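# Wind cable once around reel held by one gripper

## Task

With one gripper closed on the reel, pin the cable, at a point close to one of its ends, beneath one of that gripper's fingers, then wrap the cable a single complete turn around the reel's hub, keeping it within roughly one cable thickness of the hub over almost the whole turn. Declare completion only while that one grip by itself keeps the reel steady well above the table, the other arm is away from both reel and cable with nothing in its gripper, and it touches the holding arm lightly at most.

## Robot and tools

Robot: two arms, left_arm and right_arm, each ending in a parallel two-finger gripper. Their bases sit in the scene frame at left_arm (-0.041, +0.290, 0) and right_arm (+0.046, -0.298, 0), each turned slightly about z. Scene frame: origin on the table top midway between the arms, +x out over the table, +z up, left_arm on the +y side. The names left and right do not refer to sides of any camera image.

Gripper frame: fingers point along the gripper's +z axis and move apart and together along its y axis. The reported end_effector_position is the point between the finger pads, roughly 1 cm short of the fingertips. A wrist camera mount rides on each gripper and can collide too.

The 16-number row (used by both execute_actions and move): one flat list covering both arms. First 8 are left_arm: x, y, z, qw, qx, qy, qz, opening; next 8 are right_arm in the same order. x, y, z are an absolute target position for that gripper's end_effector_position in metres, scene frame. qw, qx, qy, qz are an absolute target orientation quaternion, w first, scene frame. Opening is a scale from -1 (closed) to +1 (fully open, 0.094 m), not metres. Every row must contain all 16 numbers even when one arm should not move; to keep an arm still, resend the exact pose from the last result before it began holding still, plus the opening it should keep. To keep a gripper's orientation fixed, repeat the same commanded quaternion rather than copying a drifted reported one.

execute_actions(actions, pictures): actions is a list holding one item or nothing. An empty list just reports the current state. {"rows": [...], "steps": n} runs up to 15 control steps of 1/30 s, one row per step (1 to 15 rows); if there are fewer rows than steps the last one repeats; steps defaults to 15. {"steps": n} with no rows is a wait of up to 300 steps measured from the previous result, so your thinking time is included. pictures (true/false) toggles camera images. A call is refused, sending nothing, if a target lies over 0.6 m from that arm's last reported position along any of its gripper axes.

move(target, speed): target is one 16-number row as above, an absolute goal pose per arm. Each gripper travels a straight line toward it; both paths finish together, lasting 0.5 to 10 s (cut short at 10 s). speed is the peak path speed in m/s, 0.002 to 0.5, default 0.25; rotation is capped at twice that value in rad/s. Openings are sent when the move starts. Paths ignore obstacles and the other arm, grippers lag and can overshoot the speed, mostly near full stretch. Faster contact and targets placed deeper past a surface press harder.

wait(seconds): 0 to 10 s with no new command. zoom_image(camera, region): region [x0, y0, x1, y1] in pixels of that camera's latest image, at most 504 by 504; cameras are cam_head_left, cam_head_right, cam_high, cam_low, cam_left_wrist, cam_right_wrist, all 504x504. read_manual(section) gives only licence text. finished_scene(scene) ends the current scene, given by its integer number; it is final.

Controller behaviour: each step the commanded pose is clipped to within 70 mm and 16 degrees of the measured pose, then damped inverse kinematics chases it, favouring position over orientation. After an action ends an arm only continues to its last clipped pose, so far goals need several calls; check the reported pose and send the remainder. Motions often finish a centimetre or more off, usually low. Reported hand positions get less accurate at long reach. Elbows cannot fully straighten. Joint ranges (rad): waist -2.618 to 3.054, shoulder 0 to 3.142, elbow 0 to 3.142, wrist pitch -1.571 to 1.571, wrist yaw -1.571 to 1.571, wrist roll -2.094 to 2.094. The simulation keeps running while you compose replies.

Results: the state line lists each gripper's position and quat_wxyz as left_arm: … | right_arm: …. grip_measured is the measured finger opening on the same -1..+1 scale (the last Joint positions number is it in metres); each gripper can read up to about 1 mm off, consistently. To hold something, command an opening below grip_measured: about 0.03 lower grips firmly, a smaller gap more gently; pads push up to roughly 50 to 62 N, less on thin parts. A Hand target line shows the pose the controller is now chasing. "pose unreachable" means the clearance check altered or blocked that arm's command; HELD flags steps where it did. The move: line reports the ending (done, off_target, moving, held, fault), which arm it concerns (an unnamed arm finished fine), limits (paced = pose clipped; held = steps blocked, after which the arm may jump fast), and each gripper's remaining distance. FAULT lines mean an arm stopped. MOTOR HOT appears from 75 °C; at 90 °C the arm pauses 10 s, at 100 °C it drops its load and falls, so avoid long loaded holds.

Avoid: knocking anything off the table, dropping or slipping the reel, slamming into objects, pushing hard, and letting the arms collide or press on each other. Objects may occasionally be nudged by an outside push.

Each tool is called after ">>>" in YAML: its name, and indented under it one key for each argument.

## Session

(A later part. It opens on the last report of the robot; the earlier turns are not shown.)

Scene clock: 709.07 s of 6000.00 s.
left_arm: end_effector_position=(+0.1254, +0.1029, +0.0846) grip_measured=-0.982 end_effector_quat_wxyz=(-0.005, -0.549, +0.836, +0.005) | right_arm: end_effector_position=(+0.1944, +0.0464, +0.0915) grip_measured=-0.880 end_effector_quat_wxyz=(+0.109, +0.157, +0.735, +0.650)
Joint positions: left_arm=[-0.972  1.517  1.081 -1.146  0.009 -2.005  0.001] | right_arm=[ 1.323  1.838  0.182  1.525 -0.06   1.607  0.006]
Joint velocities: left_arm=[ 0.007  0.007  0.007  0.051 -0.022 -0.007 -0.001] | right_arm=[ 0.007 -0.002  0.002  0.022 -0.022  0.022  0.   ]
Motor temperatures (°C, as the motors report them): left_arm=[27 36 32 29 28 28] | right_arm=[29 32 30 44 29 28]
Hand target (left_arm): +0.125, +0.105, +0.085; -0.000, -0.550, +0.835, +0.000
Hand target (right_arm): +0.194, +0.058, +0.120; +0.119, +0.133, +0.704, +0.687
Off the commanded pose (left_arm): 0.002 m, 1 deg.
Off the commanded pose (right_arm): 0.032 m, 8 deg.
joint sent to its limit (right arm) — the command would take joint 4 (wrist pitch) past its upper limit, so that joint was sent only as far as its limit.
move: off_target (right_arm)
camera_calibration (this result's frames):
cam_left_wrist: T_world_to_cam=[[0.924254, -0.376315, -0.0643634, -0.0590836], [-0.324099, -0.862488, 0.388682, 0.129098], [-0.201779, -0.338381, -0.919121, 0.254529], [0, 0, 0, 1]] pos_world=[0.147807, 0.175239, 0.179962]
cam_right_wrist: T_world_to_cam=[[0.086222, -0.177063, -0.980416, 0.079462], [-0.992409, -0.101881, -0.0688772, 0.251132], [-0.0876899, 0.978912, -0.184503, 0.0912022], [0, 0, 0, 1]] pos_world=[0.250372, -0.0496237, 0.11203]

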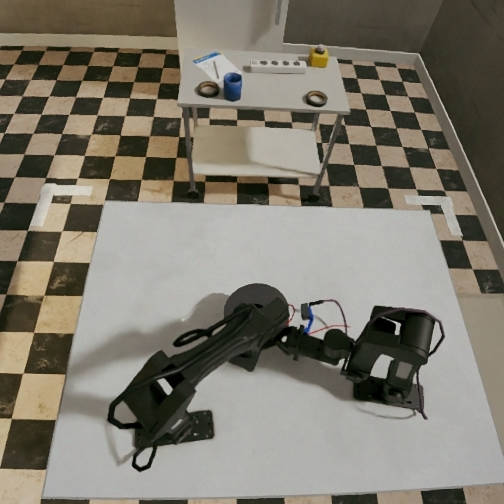

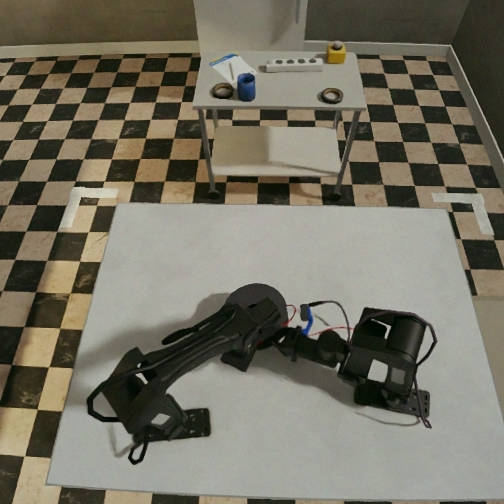

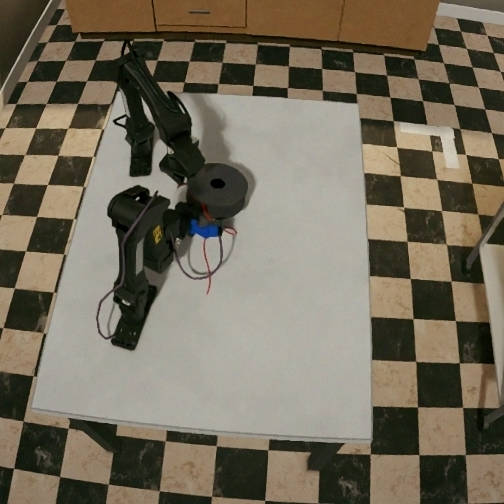

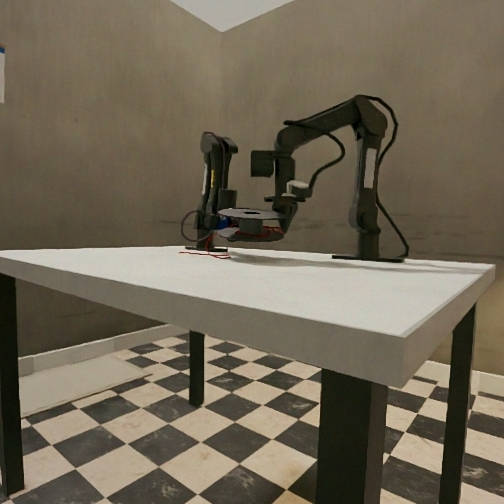

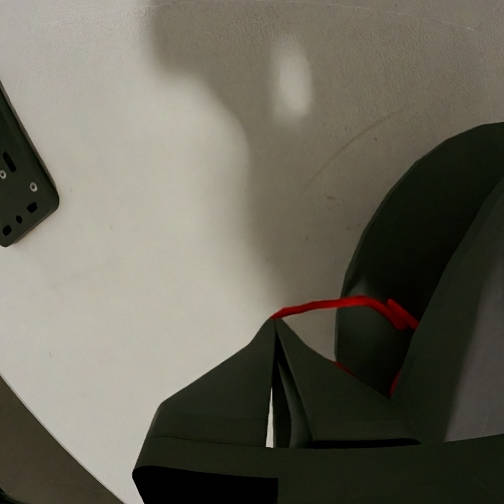

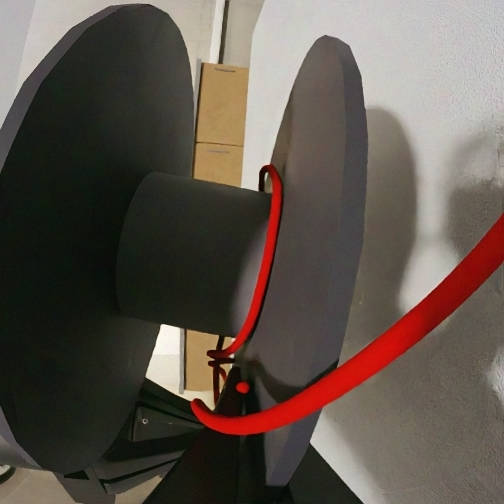

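>>> move:
  target: [0.118,0.122,0.13,0,-0.55,0.835,0,-0.3,0.195,0.06,0.12,0.12,0.13,0.696,0.696,-1]
  speed: 0.08

>>> move:
  target: [0.116,0.122,0.065,0,-0.55,0.835,0,-0.3,0.195,0.06,0.12,0.12,0.13,0.696,0.696,-1]
  speed: 0.05

Scene clock: 715.73 s of 6000.00 s.
left_arm: end_effector_position=(+0.1133, +0.1213, +0.1173) grip_measured=-0.303 end_effector_quat_wxyz=(-0.008, -0.548, +0.836, +0.015) | right_arm: end_effector_position=(+0.1948, +0.0462, +0.0916) grip_measured=-0.880 end_effector_quat_wxyz=(+0.109, +0.157, +0.735, +0.650)
Joint positions: left_arm=[-0.958  1.437  1.139 -1.305  0.01  -1.988  0.033] | right_arm=[ 1.322  1.838  0.182  1.525 -0.06   1.607  0.006]
Joint velocities: left_arm=[-0.017 -0.002  0.012 -0.051 -0.066 -0.007 -0.001] | right_arm=[ 0.017 -0.002  0.017 -0.037 -0.022 -0.051 -0.   ]
Motor temperatures (°C, as the motors report them): left_arm=[27 36 32 29 28 28] | right_arm=[29 32 30 45 29 28]
Hand target (left_arm): +0.118, +0.122, +0.130; +0.000, -0.550, +0.835, -0.000
Hand target (right_arm): +0.194, +0.058, +0.120; +0.119, +0.133, +0.704, +0.687
Off the commanded pose (left_arm): 0.014 m, 2 deg.
Off the commanded pose (right_arm): 0.032 m, 8 deg.
joint sent to its limit (right arm) — the command would take joint 4 (wrist pitch) past its upper limit, so that joint was sent only as far as its limit.
move: off_target (left_arm, right_arm)
camera_calibration (this result's frames):
cam_left_wrist: T_world_to_cam=[[0.922286, -0.377367, -0.0835598, -0.0362522], [-0.320218, -0.867104, 0.381563, 0.129218], [-0.216444, -0.325153, -0.920558, 0.288525], [0, 0, 0, 1]] pos_world=[0.137262, 0.19218, 0.21327]
cam_right_wrist: T_world_to_cam=[[0.0858245, -0.17669, -0.980518, 0.0795612], [-0.992543, -0.100662, -0.0687377, 0.251476], [-0.0865558, 0.979106, -0.184012, 0.0911347], [0, 0, 0, 1]] pos_world=[0.250661, -0.0498587, 0.112067]

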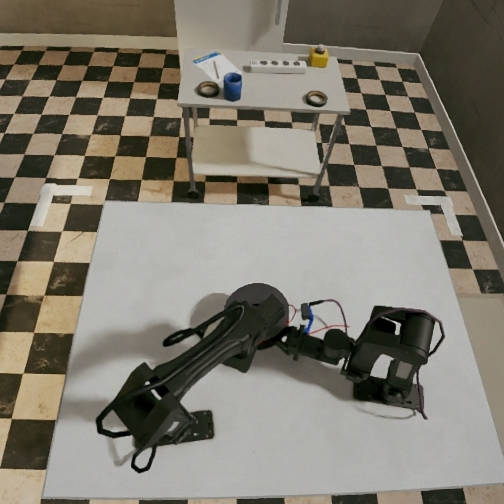

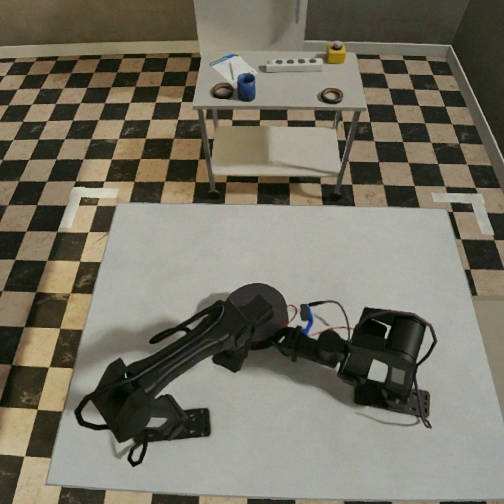

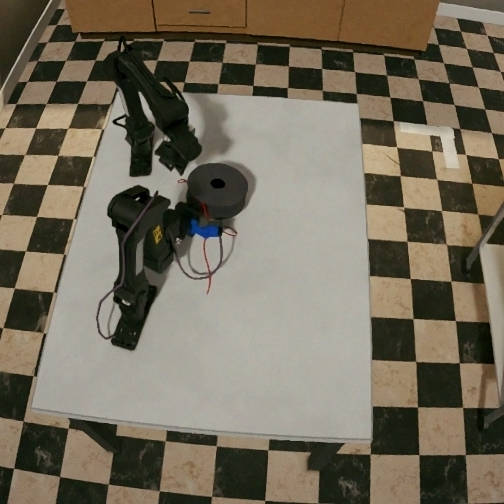

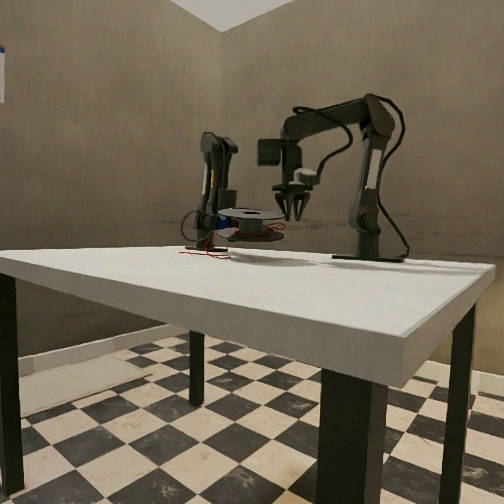

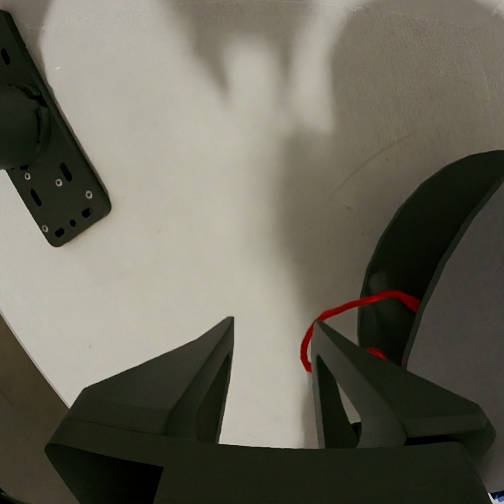

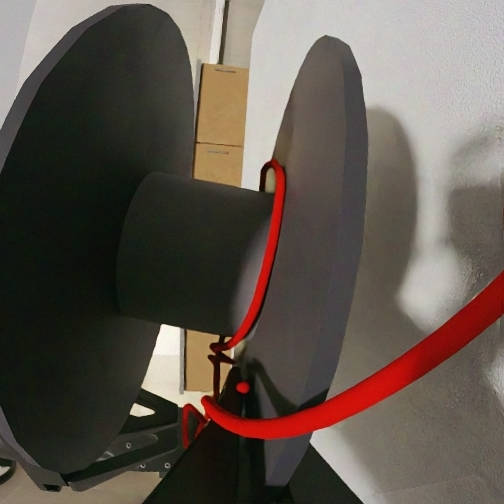

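Scene clock: 717.50 s of 6000.00 s.
left_arm: end_effector_position=(+0.1157, +0.1185, +0.0702) grip_measured=-0.303 end_effector_quat_wxyz=(-0.004, -0.548, +0.836, -0.006) | right_arm: end_effector_position=(+0.1948, +0.0462, +0.0915) grip_measured=-0.880 end_effector_quat_wxyz=(+0.110, +0.157, +0.735, +0.650)
Joint positions: left_arm=[-0.958  1.437  0.95  -1.073  0.01  -1.988  0.033] | right_arm=[ 1.322  1.838  0.182  1.525 -0.06   1.607  0.006]
Joint velocities: left_arm=[-0.007  0.002  0.017 -0.022  0.007  0.037  0.001] | right_arm=[-0.007  0.002  0.007 -0.007 -0.037  0.037 -0.001]
Motor temperatures (°C, as the motors report them): left_arm=[27 36 32 29 28 28] | right_arm=[29 32 30 45 29 28]
Hand target (left_arm): +0.116, +0.122, +0.065; -0.000, -0.550, +0.835, +0.000
Hand target (right_arm): +0.194, +0.058, +0.120; +0.119, +0.133, +0.704, +0.687
Off the commanded pose (left_arm): 0.006 m, 1 deg.
Off the commanded pose (right_arm): 0.032 m, 8 deg.
joint sent to its limit (right arm) — the command would take joint 4 (wrist pitch) past its upper limit, so that joint was sent only as far as its limit.
move: off_target (right_arm)
camera_calibration (this result's frames):
cam_left_wrist: T_world_to_cam=[[0.924179, -0.379426, -0.0439245, -0.0462711], [-0.331816, -0.854485, 0.399692, 0.144182], [-0.189186, -0.354812, -0.915596, 0.244893], [0, 0, 0, 1]] pos_world=[0.136935, 0.192536, 0.164562]
cam_right_wrist: T_world_to_cam=[[0.0860193, -0.177161, -0.980416, 0.079442], [-0.992525, -0.100745, -0.0688772, 0.251476], [-0.0865695, 0.979012, -0.184503, 0.09118], [0, 0, 0, 1]] pos_world=[0.250656, -0.0498573, 0.11203]

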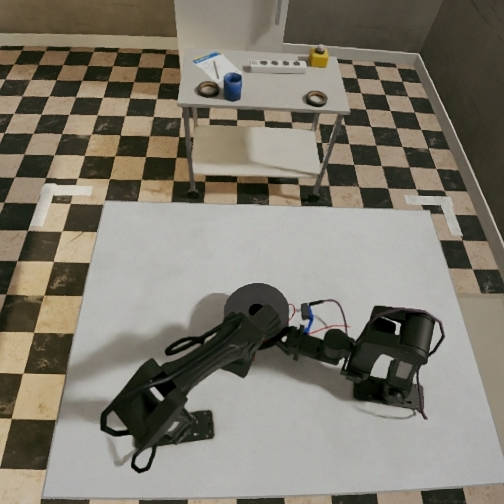

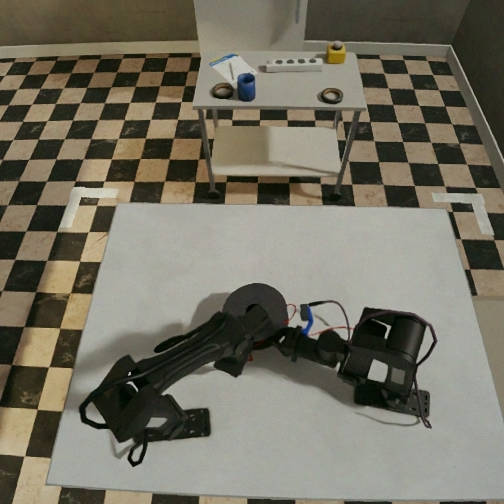

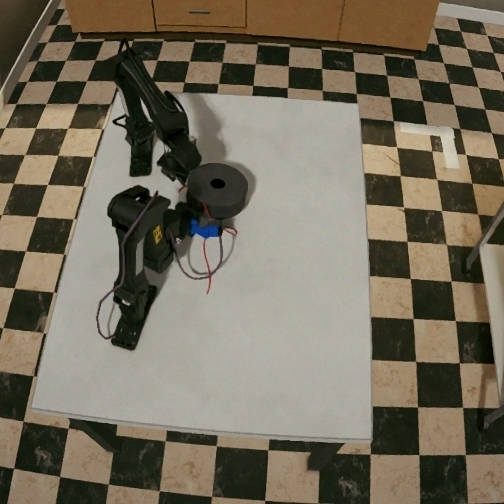

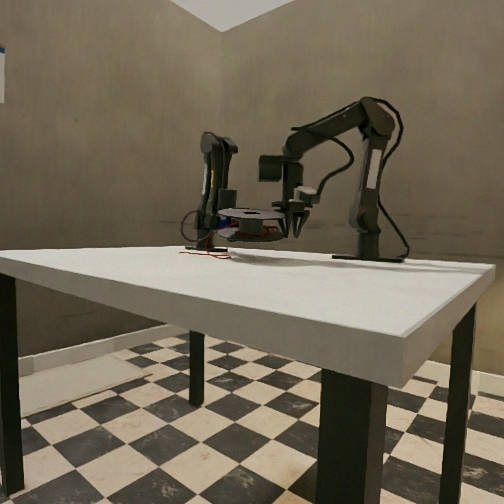

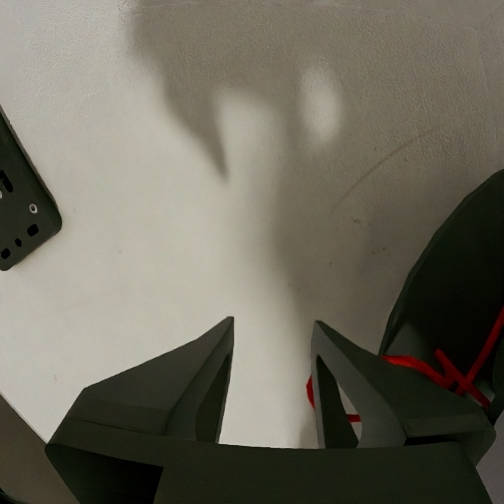

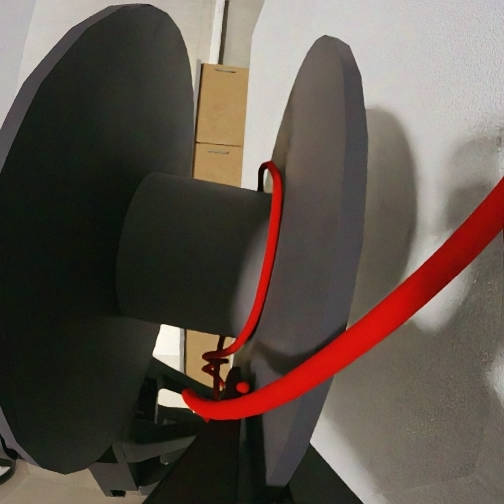

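>>> move:
  target: [0.1,0.2,0.12,0,-0.55,0.835,0,-0.3,0.195,0.06,0.12,0.12,0.13,0.696,0.696,-1]
  speed: 0.1

>>> move:
  target: [0.15,0.4,0.15,0,-0.55,0.835,0,-0.3,0.25,0.06,0.43,0.153,0.153,0.69,0.69,-1]
  speed: 0.12

Scene clock: 725.40 s of 6000.00 s.
left_arm: end_effector_position=(+0.1033, +0.1955, +0.1157) grip_measured=-0.303 end_effector_quat_wxyz=(-0.005, -0.549, +0.836, +0.001) | right_arm: end_effector_position=(+0.1948, +0.0462, +0.0916) grip_measured=-0.880 end_effector_quat_wxyz=(+0.109, +0.157, +0.735, +0.650)
Joint positions: left_arm=[-0.707  1.188  0.95  -1.338  0.009 -1.739  0.033] | right_arm=[ 1.322  1.838  0.182  1.525 -0.06   1.607  0.006]
Joint velocities: left_arm=[ 0.002 -0.012 -0.002 -0.051  0.007 -0.037 -0.001] | right_arm=[ 0.002 -0.012 -0.012 -0.007 -0.022 -0.037 -0.   ]
Motor temperatures (°C, as the motors report them): left_arm=[27 35 32 29 28 28] | right_arm=[29 32 30 45 29 28]
Hand target (left_arm): +0.102, +0.200, +0.120; +0.000, -0.550, +0.835, -0.002
Hand target (right_arm): +0.194, +0.058, +0.120; +0.119, +0.133, +0.704, +0.687
Off the commanded pose (left_arm): 0.007 m, 1 deg.
Off the commanded pose (right_arm): 0.032 m, 8 deg.
joint sent to its limit (right arm) — the command would take joint 4 (wrist pitch) past its upper limit, so that joint was sent only as far as its limit.
After step 180, 0.40 s passed at rest.
move: off_target (right_arm)
camera_calibration (this result's frames):
cam_left_wrist: T_world_to_cam=[[0.924578, -0.376778, -0.0565213, -0.00268376], [-0.326129, -0.859373, 0.39385, 0.188697], [-0.196967, -0.345712, -0.917435, 0.310686], [0, 0, 0, 1]] pos_world=[0.125216, 0.268558, 0.210564]
cam_right_wrist: T_world_to_cam=[[0.0858245, -0.17669, -0.980518, 0.0795612], [-0.992543, -0.100662, -0.0687377, 0.251476], [-0.0865558, 0.979106, -0.184012, 0.0911347], [0, 0, 0, 1]] pos_world=[0.250661, -0.0498587, 0.112067]

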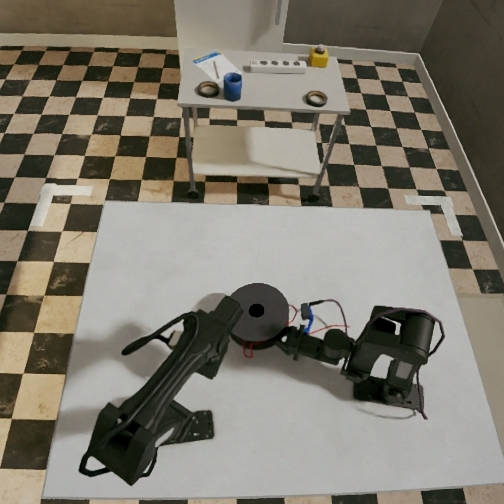

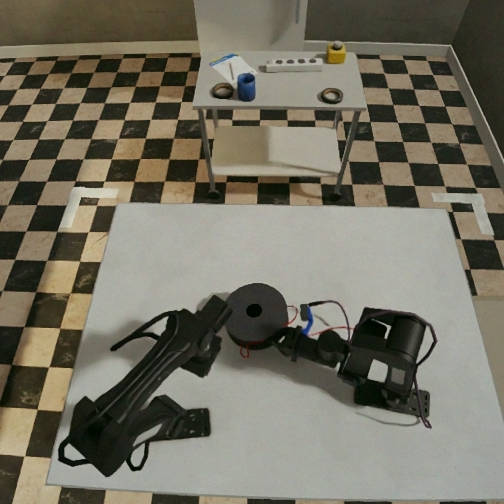

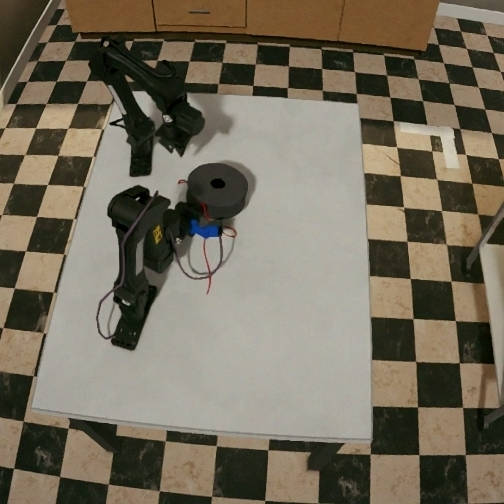

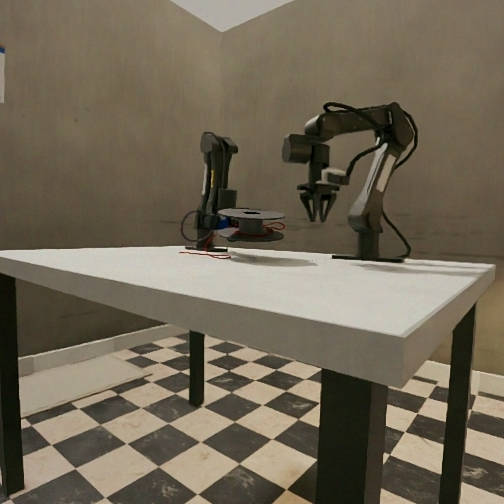

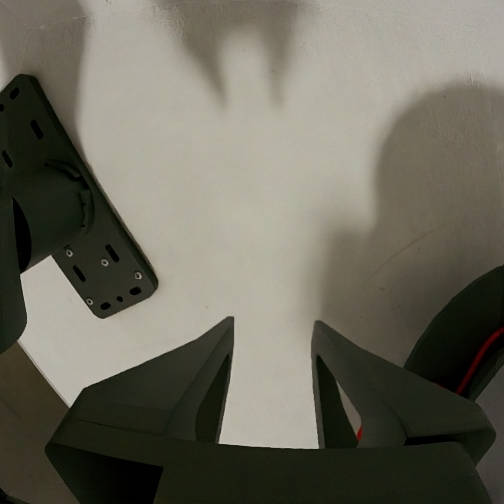

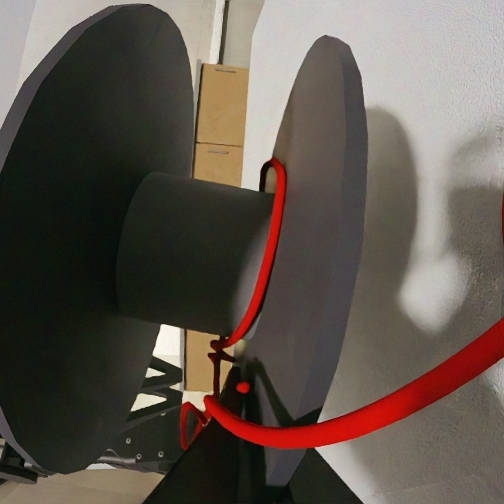

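Scene clock: 728.90 s of 6000.00 s.
left_arm: end_effector_position=(+0.1519, +0.3964, +0.1434) grip_measured=-0.303 end_effector_quat_wxyz=(-0.001, -0.549, +0.836, -0.004) | right_arm: end_effector_position=(+0.2451, +0.0555, +0.4054) grip_measured=-0.880 end_effector_quat_wxyz=(+0.140, +0.170, +0.711, +0.668)
Joint positions: left_arm=[ 0.377  1.376  1.192 -1.389  0.008 -0.655  0.033] | right_arm=[ 1.188  1.158  1.167 -0.079 -0.131  1.59   0.006]
Joint velocities: left_arm=[-0.007 -0.017  0.007 -0.007 -0.022 -0.022  0.   ] | right_arm=[ 0.017 -0.002  0.007 -0.095 -0.139  0.007 -0.001]
Motor temperatures (°C, as the motors report them): left_arm=[27 35 32 29 28 28] | right_arm=[29 32 30 45 29 28]
Hand target (left_arm): +0.156, +0.401, +0.149; +0.004, -0.550, +0.835, -0.005
Hand target (right_arm): +0.246, +0.054, +0.430; +0.155, +0.153, +0.691, +0.689
Off the commanded pose (left_arm): 0.008 m, 0 deg.
Off the commanded pose (right_arm): 0.026 m, 4 deg.
move: off_target (right_arm)
camera_calibration (this result's frames):
cam_left_wrist: T_world_to_cam=[[0.925025, -0.377242, -0.0449254, 0.0281122], [-0.330948, -0.85823, 0.392321, 0.366773], [-0.186556, -0.348039, -0.918731, 0.414702], [0, 0, 0, 1]] pos_world=[0.172743, 0.469713, 0.238369]
cam_right_wrist: T_world_to_cam=[[0.114608, -0.133614, -0.984384, 0.376681], [-0.993209, -0.0354081, -0.110829, 0.337529], [-0.0200468, 0.990401, -0.136765, 0.108024], [0, 0, 0, 1]] pos_world=[0.294231, -0.0447061, 0.422981]

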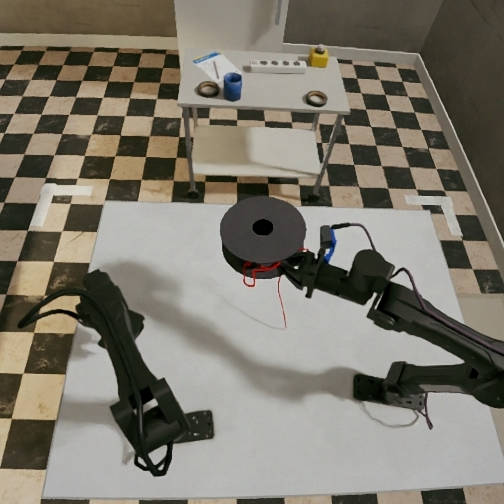

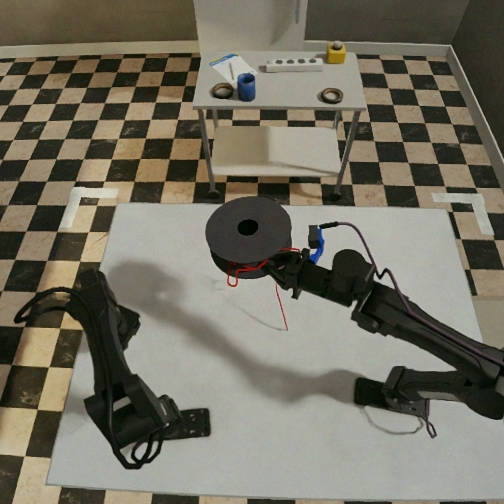

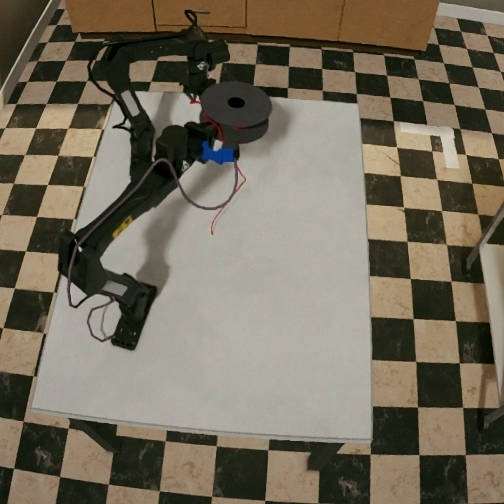

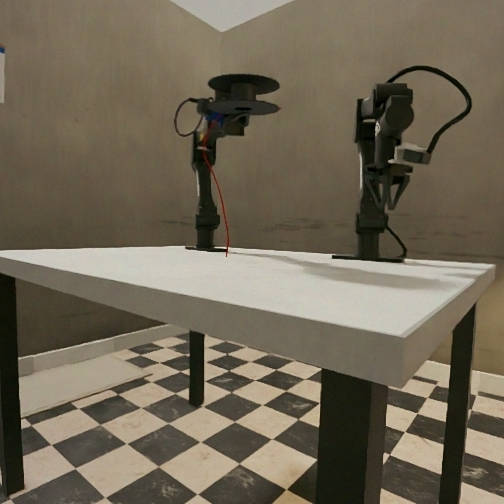

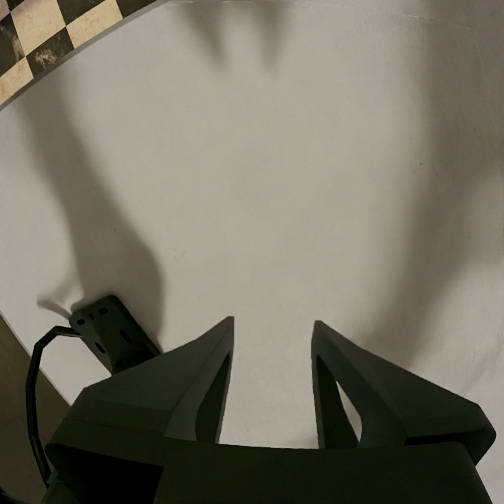

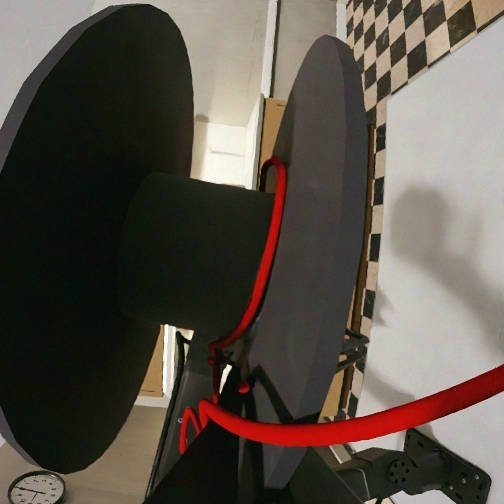

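>>> move:
  target: [0.2,0.25,0.12,0,-0.55,0.835,0,-0.3,0.37,-0.13,0.17,0.28,0.32,0.65,0.63,-1]
  speed: 0.12

>>> move:
  target: [0.22,0.0,0.1,0,-0.5,0.866,0,-0.3,0.37,-0.13,0.17,0.28,0.32,0.65,0.63,-1]
  speed: 0.15

Scene clock: 736.03 s of 6000.00 s.
left_arm: end_effector_position=(+0.1895, +0.2499, +0.1181) grip_measured=-0.303 end_effector_quat_wxyz=(-0.011, -0.551, +0.834, +0.005) | right_arm: end_effector_position=(+0.3704, -0.1260, +0.1565) grip_measured=-0.880 end_effector_quat_wxyz=(+0.267, +0.336, +0.665, +0.611)
Joint positions: left_arm=[-0.3    1.449  1.152 -1.298  0.008 -1.338  0.033] | right_arm=[ 0.49   1.351  0.25   0.98  -0.387  1.58   0.006]
Joint velocities: left_arm=[-0.002 -0.002 -0.002 -0.022 -0.037 -0.037  0.   ] | right_arm=[ 0.007 -0.007 -0.007  0.037 -0.081  0.007 -0.001]
Motor temperatures (°C, as the motors report them): left_arm=[27 35 32 29 28 28] | right_arm=[29 32 31 45 29 28]
Hand target (left_arm): +0.196, +0.248, +0.120; -0.003, -0.550, +0.835, +0.002
Hand target (right_arm): +0.372, -0.127, +0.169; +0.286, +0.316, +0.656, +0.623
Off the commanded pose (left_arm): 0.011 m, 1 deg.
Off the commanded pose (right_arm): 0.014 m, 4 deg.
move: off_target (left_arm, right_arm)
camera_calibration (this result's frames):
cam_left_wrist: T_world_to_cam=[[0.925591, -0.371739, -0.0713514, -0.0614615], [-0.315342, -0.861537, 0.397885, 0.260653], [-0.209381, -0.345779, -0.914656, 0.350735], [0, 0, 0, 1]] pos_world=[0.212521, 0.322991, 0.212707]
cam_right_wrist: T_world_to_cam=[[-0.00302599, -0.175999, -0.984386, 0.13129], [-0.917245, 0.392584, -0.0673709, 0.447024], [0.398312, 0.902719, -0.162622, 0.0943639], [0, 0, 0, 1]] pos_world=[0.372842, -0.237572, 0.174703]

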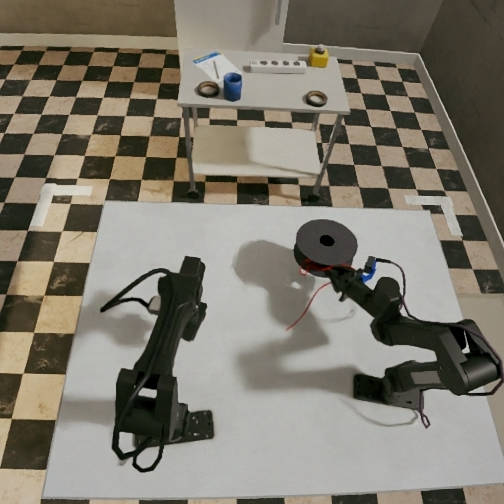

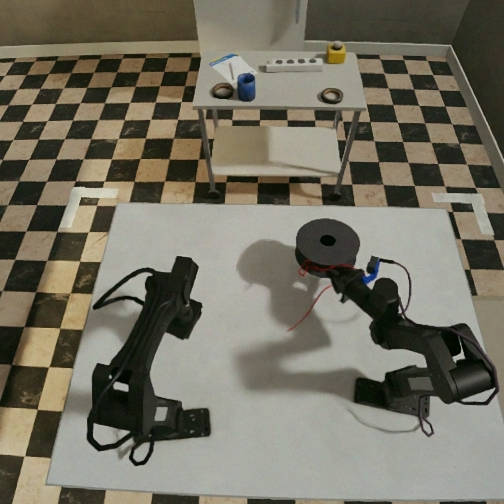

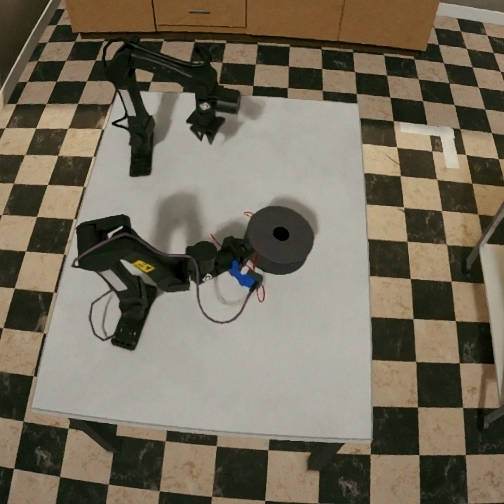

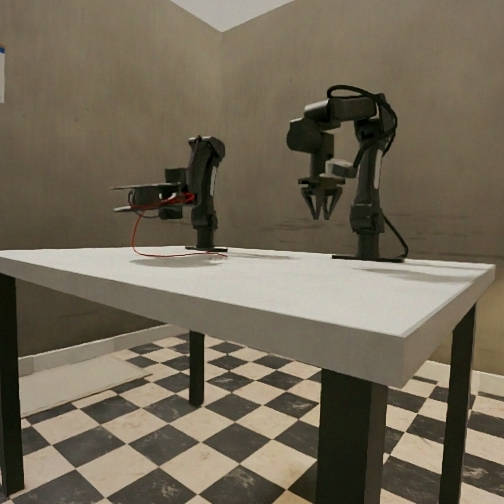

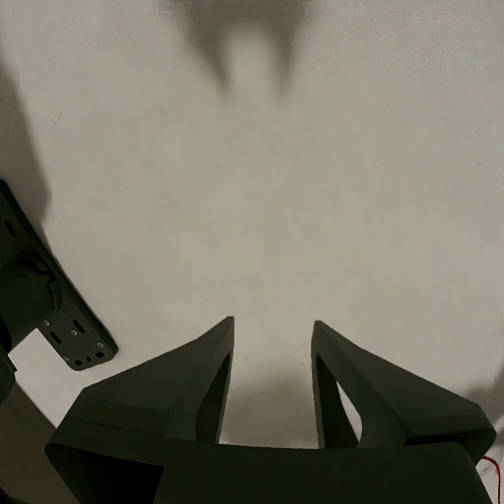

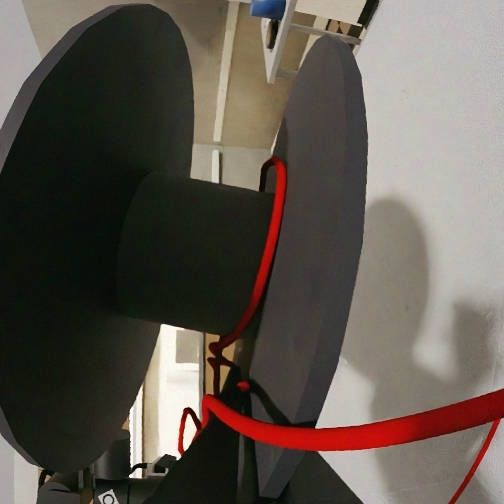

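Scene clock: 738.23 s of 6000.00 s.
left_arm: end_effector_position=(+0.2115, +0.0013, +0.0930) grip_measured=-0.303 end_effector_quat_wxyz=(-0.007, -0.499, +0.867, +0.004) | right_arm: end_effector_position=(+0.3714, -0.1281, +0.1601) grip_measured=-0.880 end_effector_quat_wxyz=(+0.266, +0.337, +0.660, +0.617)
Joint positions: left_arm=[-0.98   2.018  1.718 -1.281  0.012 -1.894  0.033] | right_arm=[ 0.477  1.351  0.25   0.995 -0.402  1.594  0.006]
Joint velocities: left_arm=[-0.017  0.007  0.002 -0.022  0.037 -0.022 -0.001] | right_arm=[-0.012  0.017 -0.012 -0.037 -0.066 -0.037 -0.   ]
Motor temperatures (°C, as the motors report them): left_arm=[27 35 33 29 28 28] | right_arm=[29 32 31 45 29 28]
Hand target (left_arm): +0.214, -0.000, +0.099; -0.001, -0.500, +0.866, +0.003
Hand target (right_arm): +0.370, -0.130, +0.170; +0.280, +0.321, +0.651, +0.629
Off the commanded pose (left_arm): 0.011 m, 1 deg.
Off the commanded pose (right_arm): 0.010 m, 3 deg.
move: off_target (left_arm, right_arm)
camera_calibration (this result's frames):
cam_left_wrist: T_world_to_cam=[[0.873127, -0.483327, -0.0635854, -0.165475], [-0.42319, -0.81623, 0.393293, 0.0864792], [-0.241989, -0.316486, -0.917212, 0.253514], [0, 0, 0, 1]] pos_world=[0.242425, 0.0708421, 0.187993]
cam_right_wrist: T_world_to_cam=[[0.0017618, -0.159494, -0.987197, 0.135251], [-0.917059, 0.393386, -0.0651932, 0.448598], [0.398748, 0.905433, -0.145573, 0.0938826], [0, 0, 0, 1]] pos_world=[0.373717, -0.239905, 0.176432]

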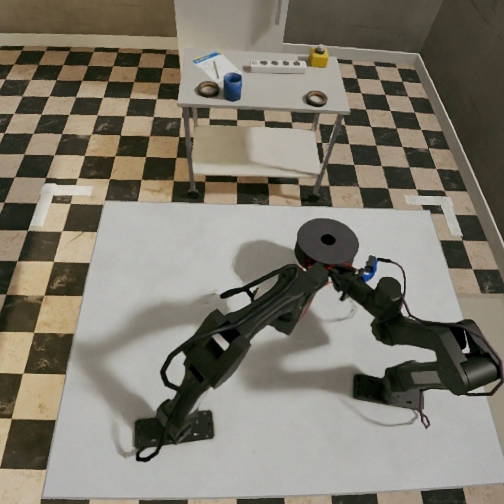

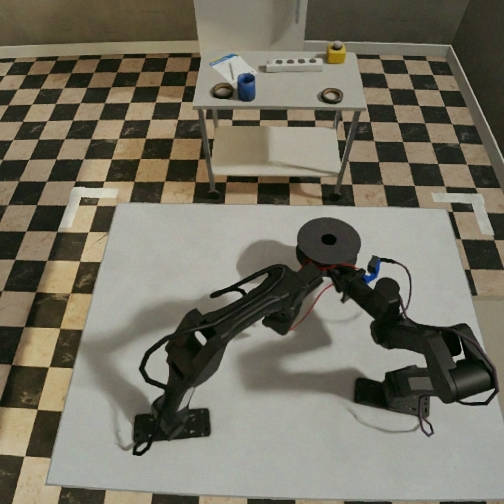

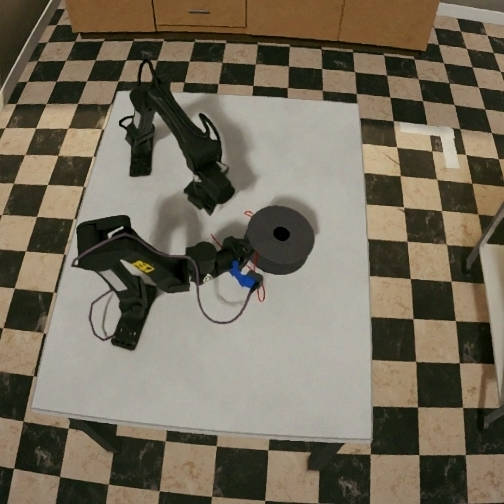

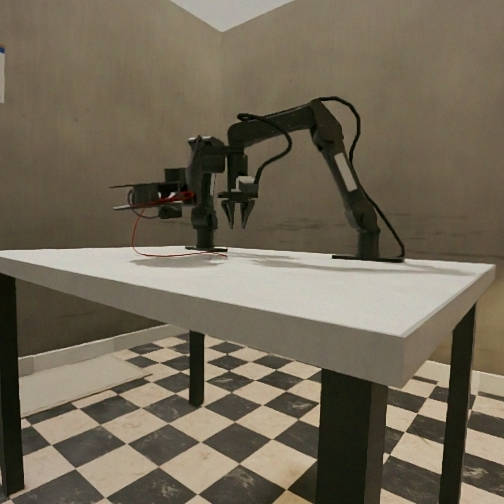

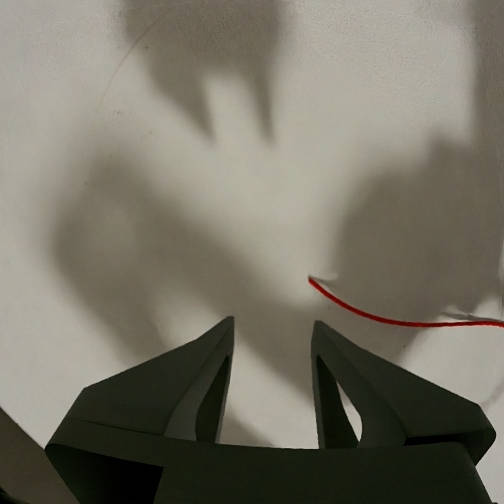

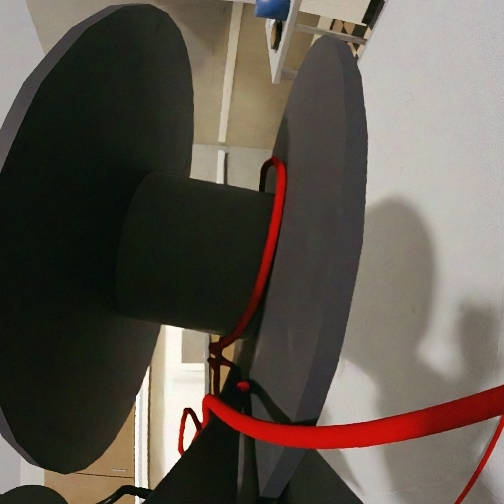

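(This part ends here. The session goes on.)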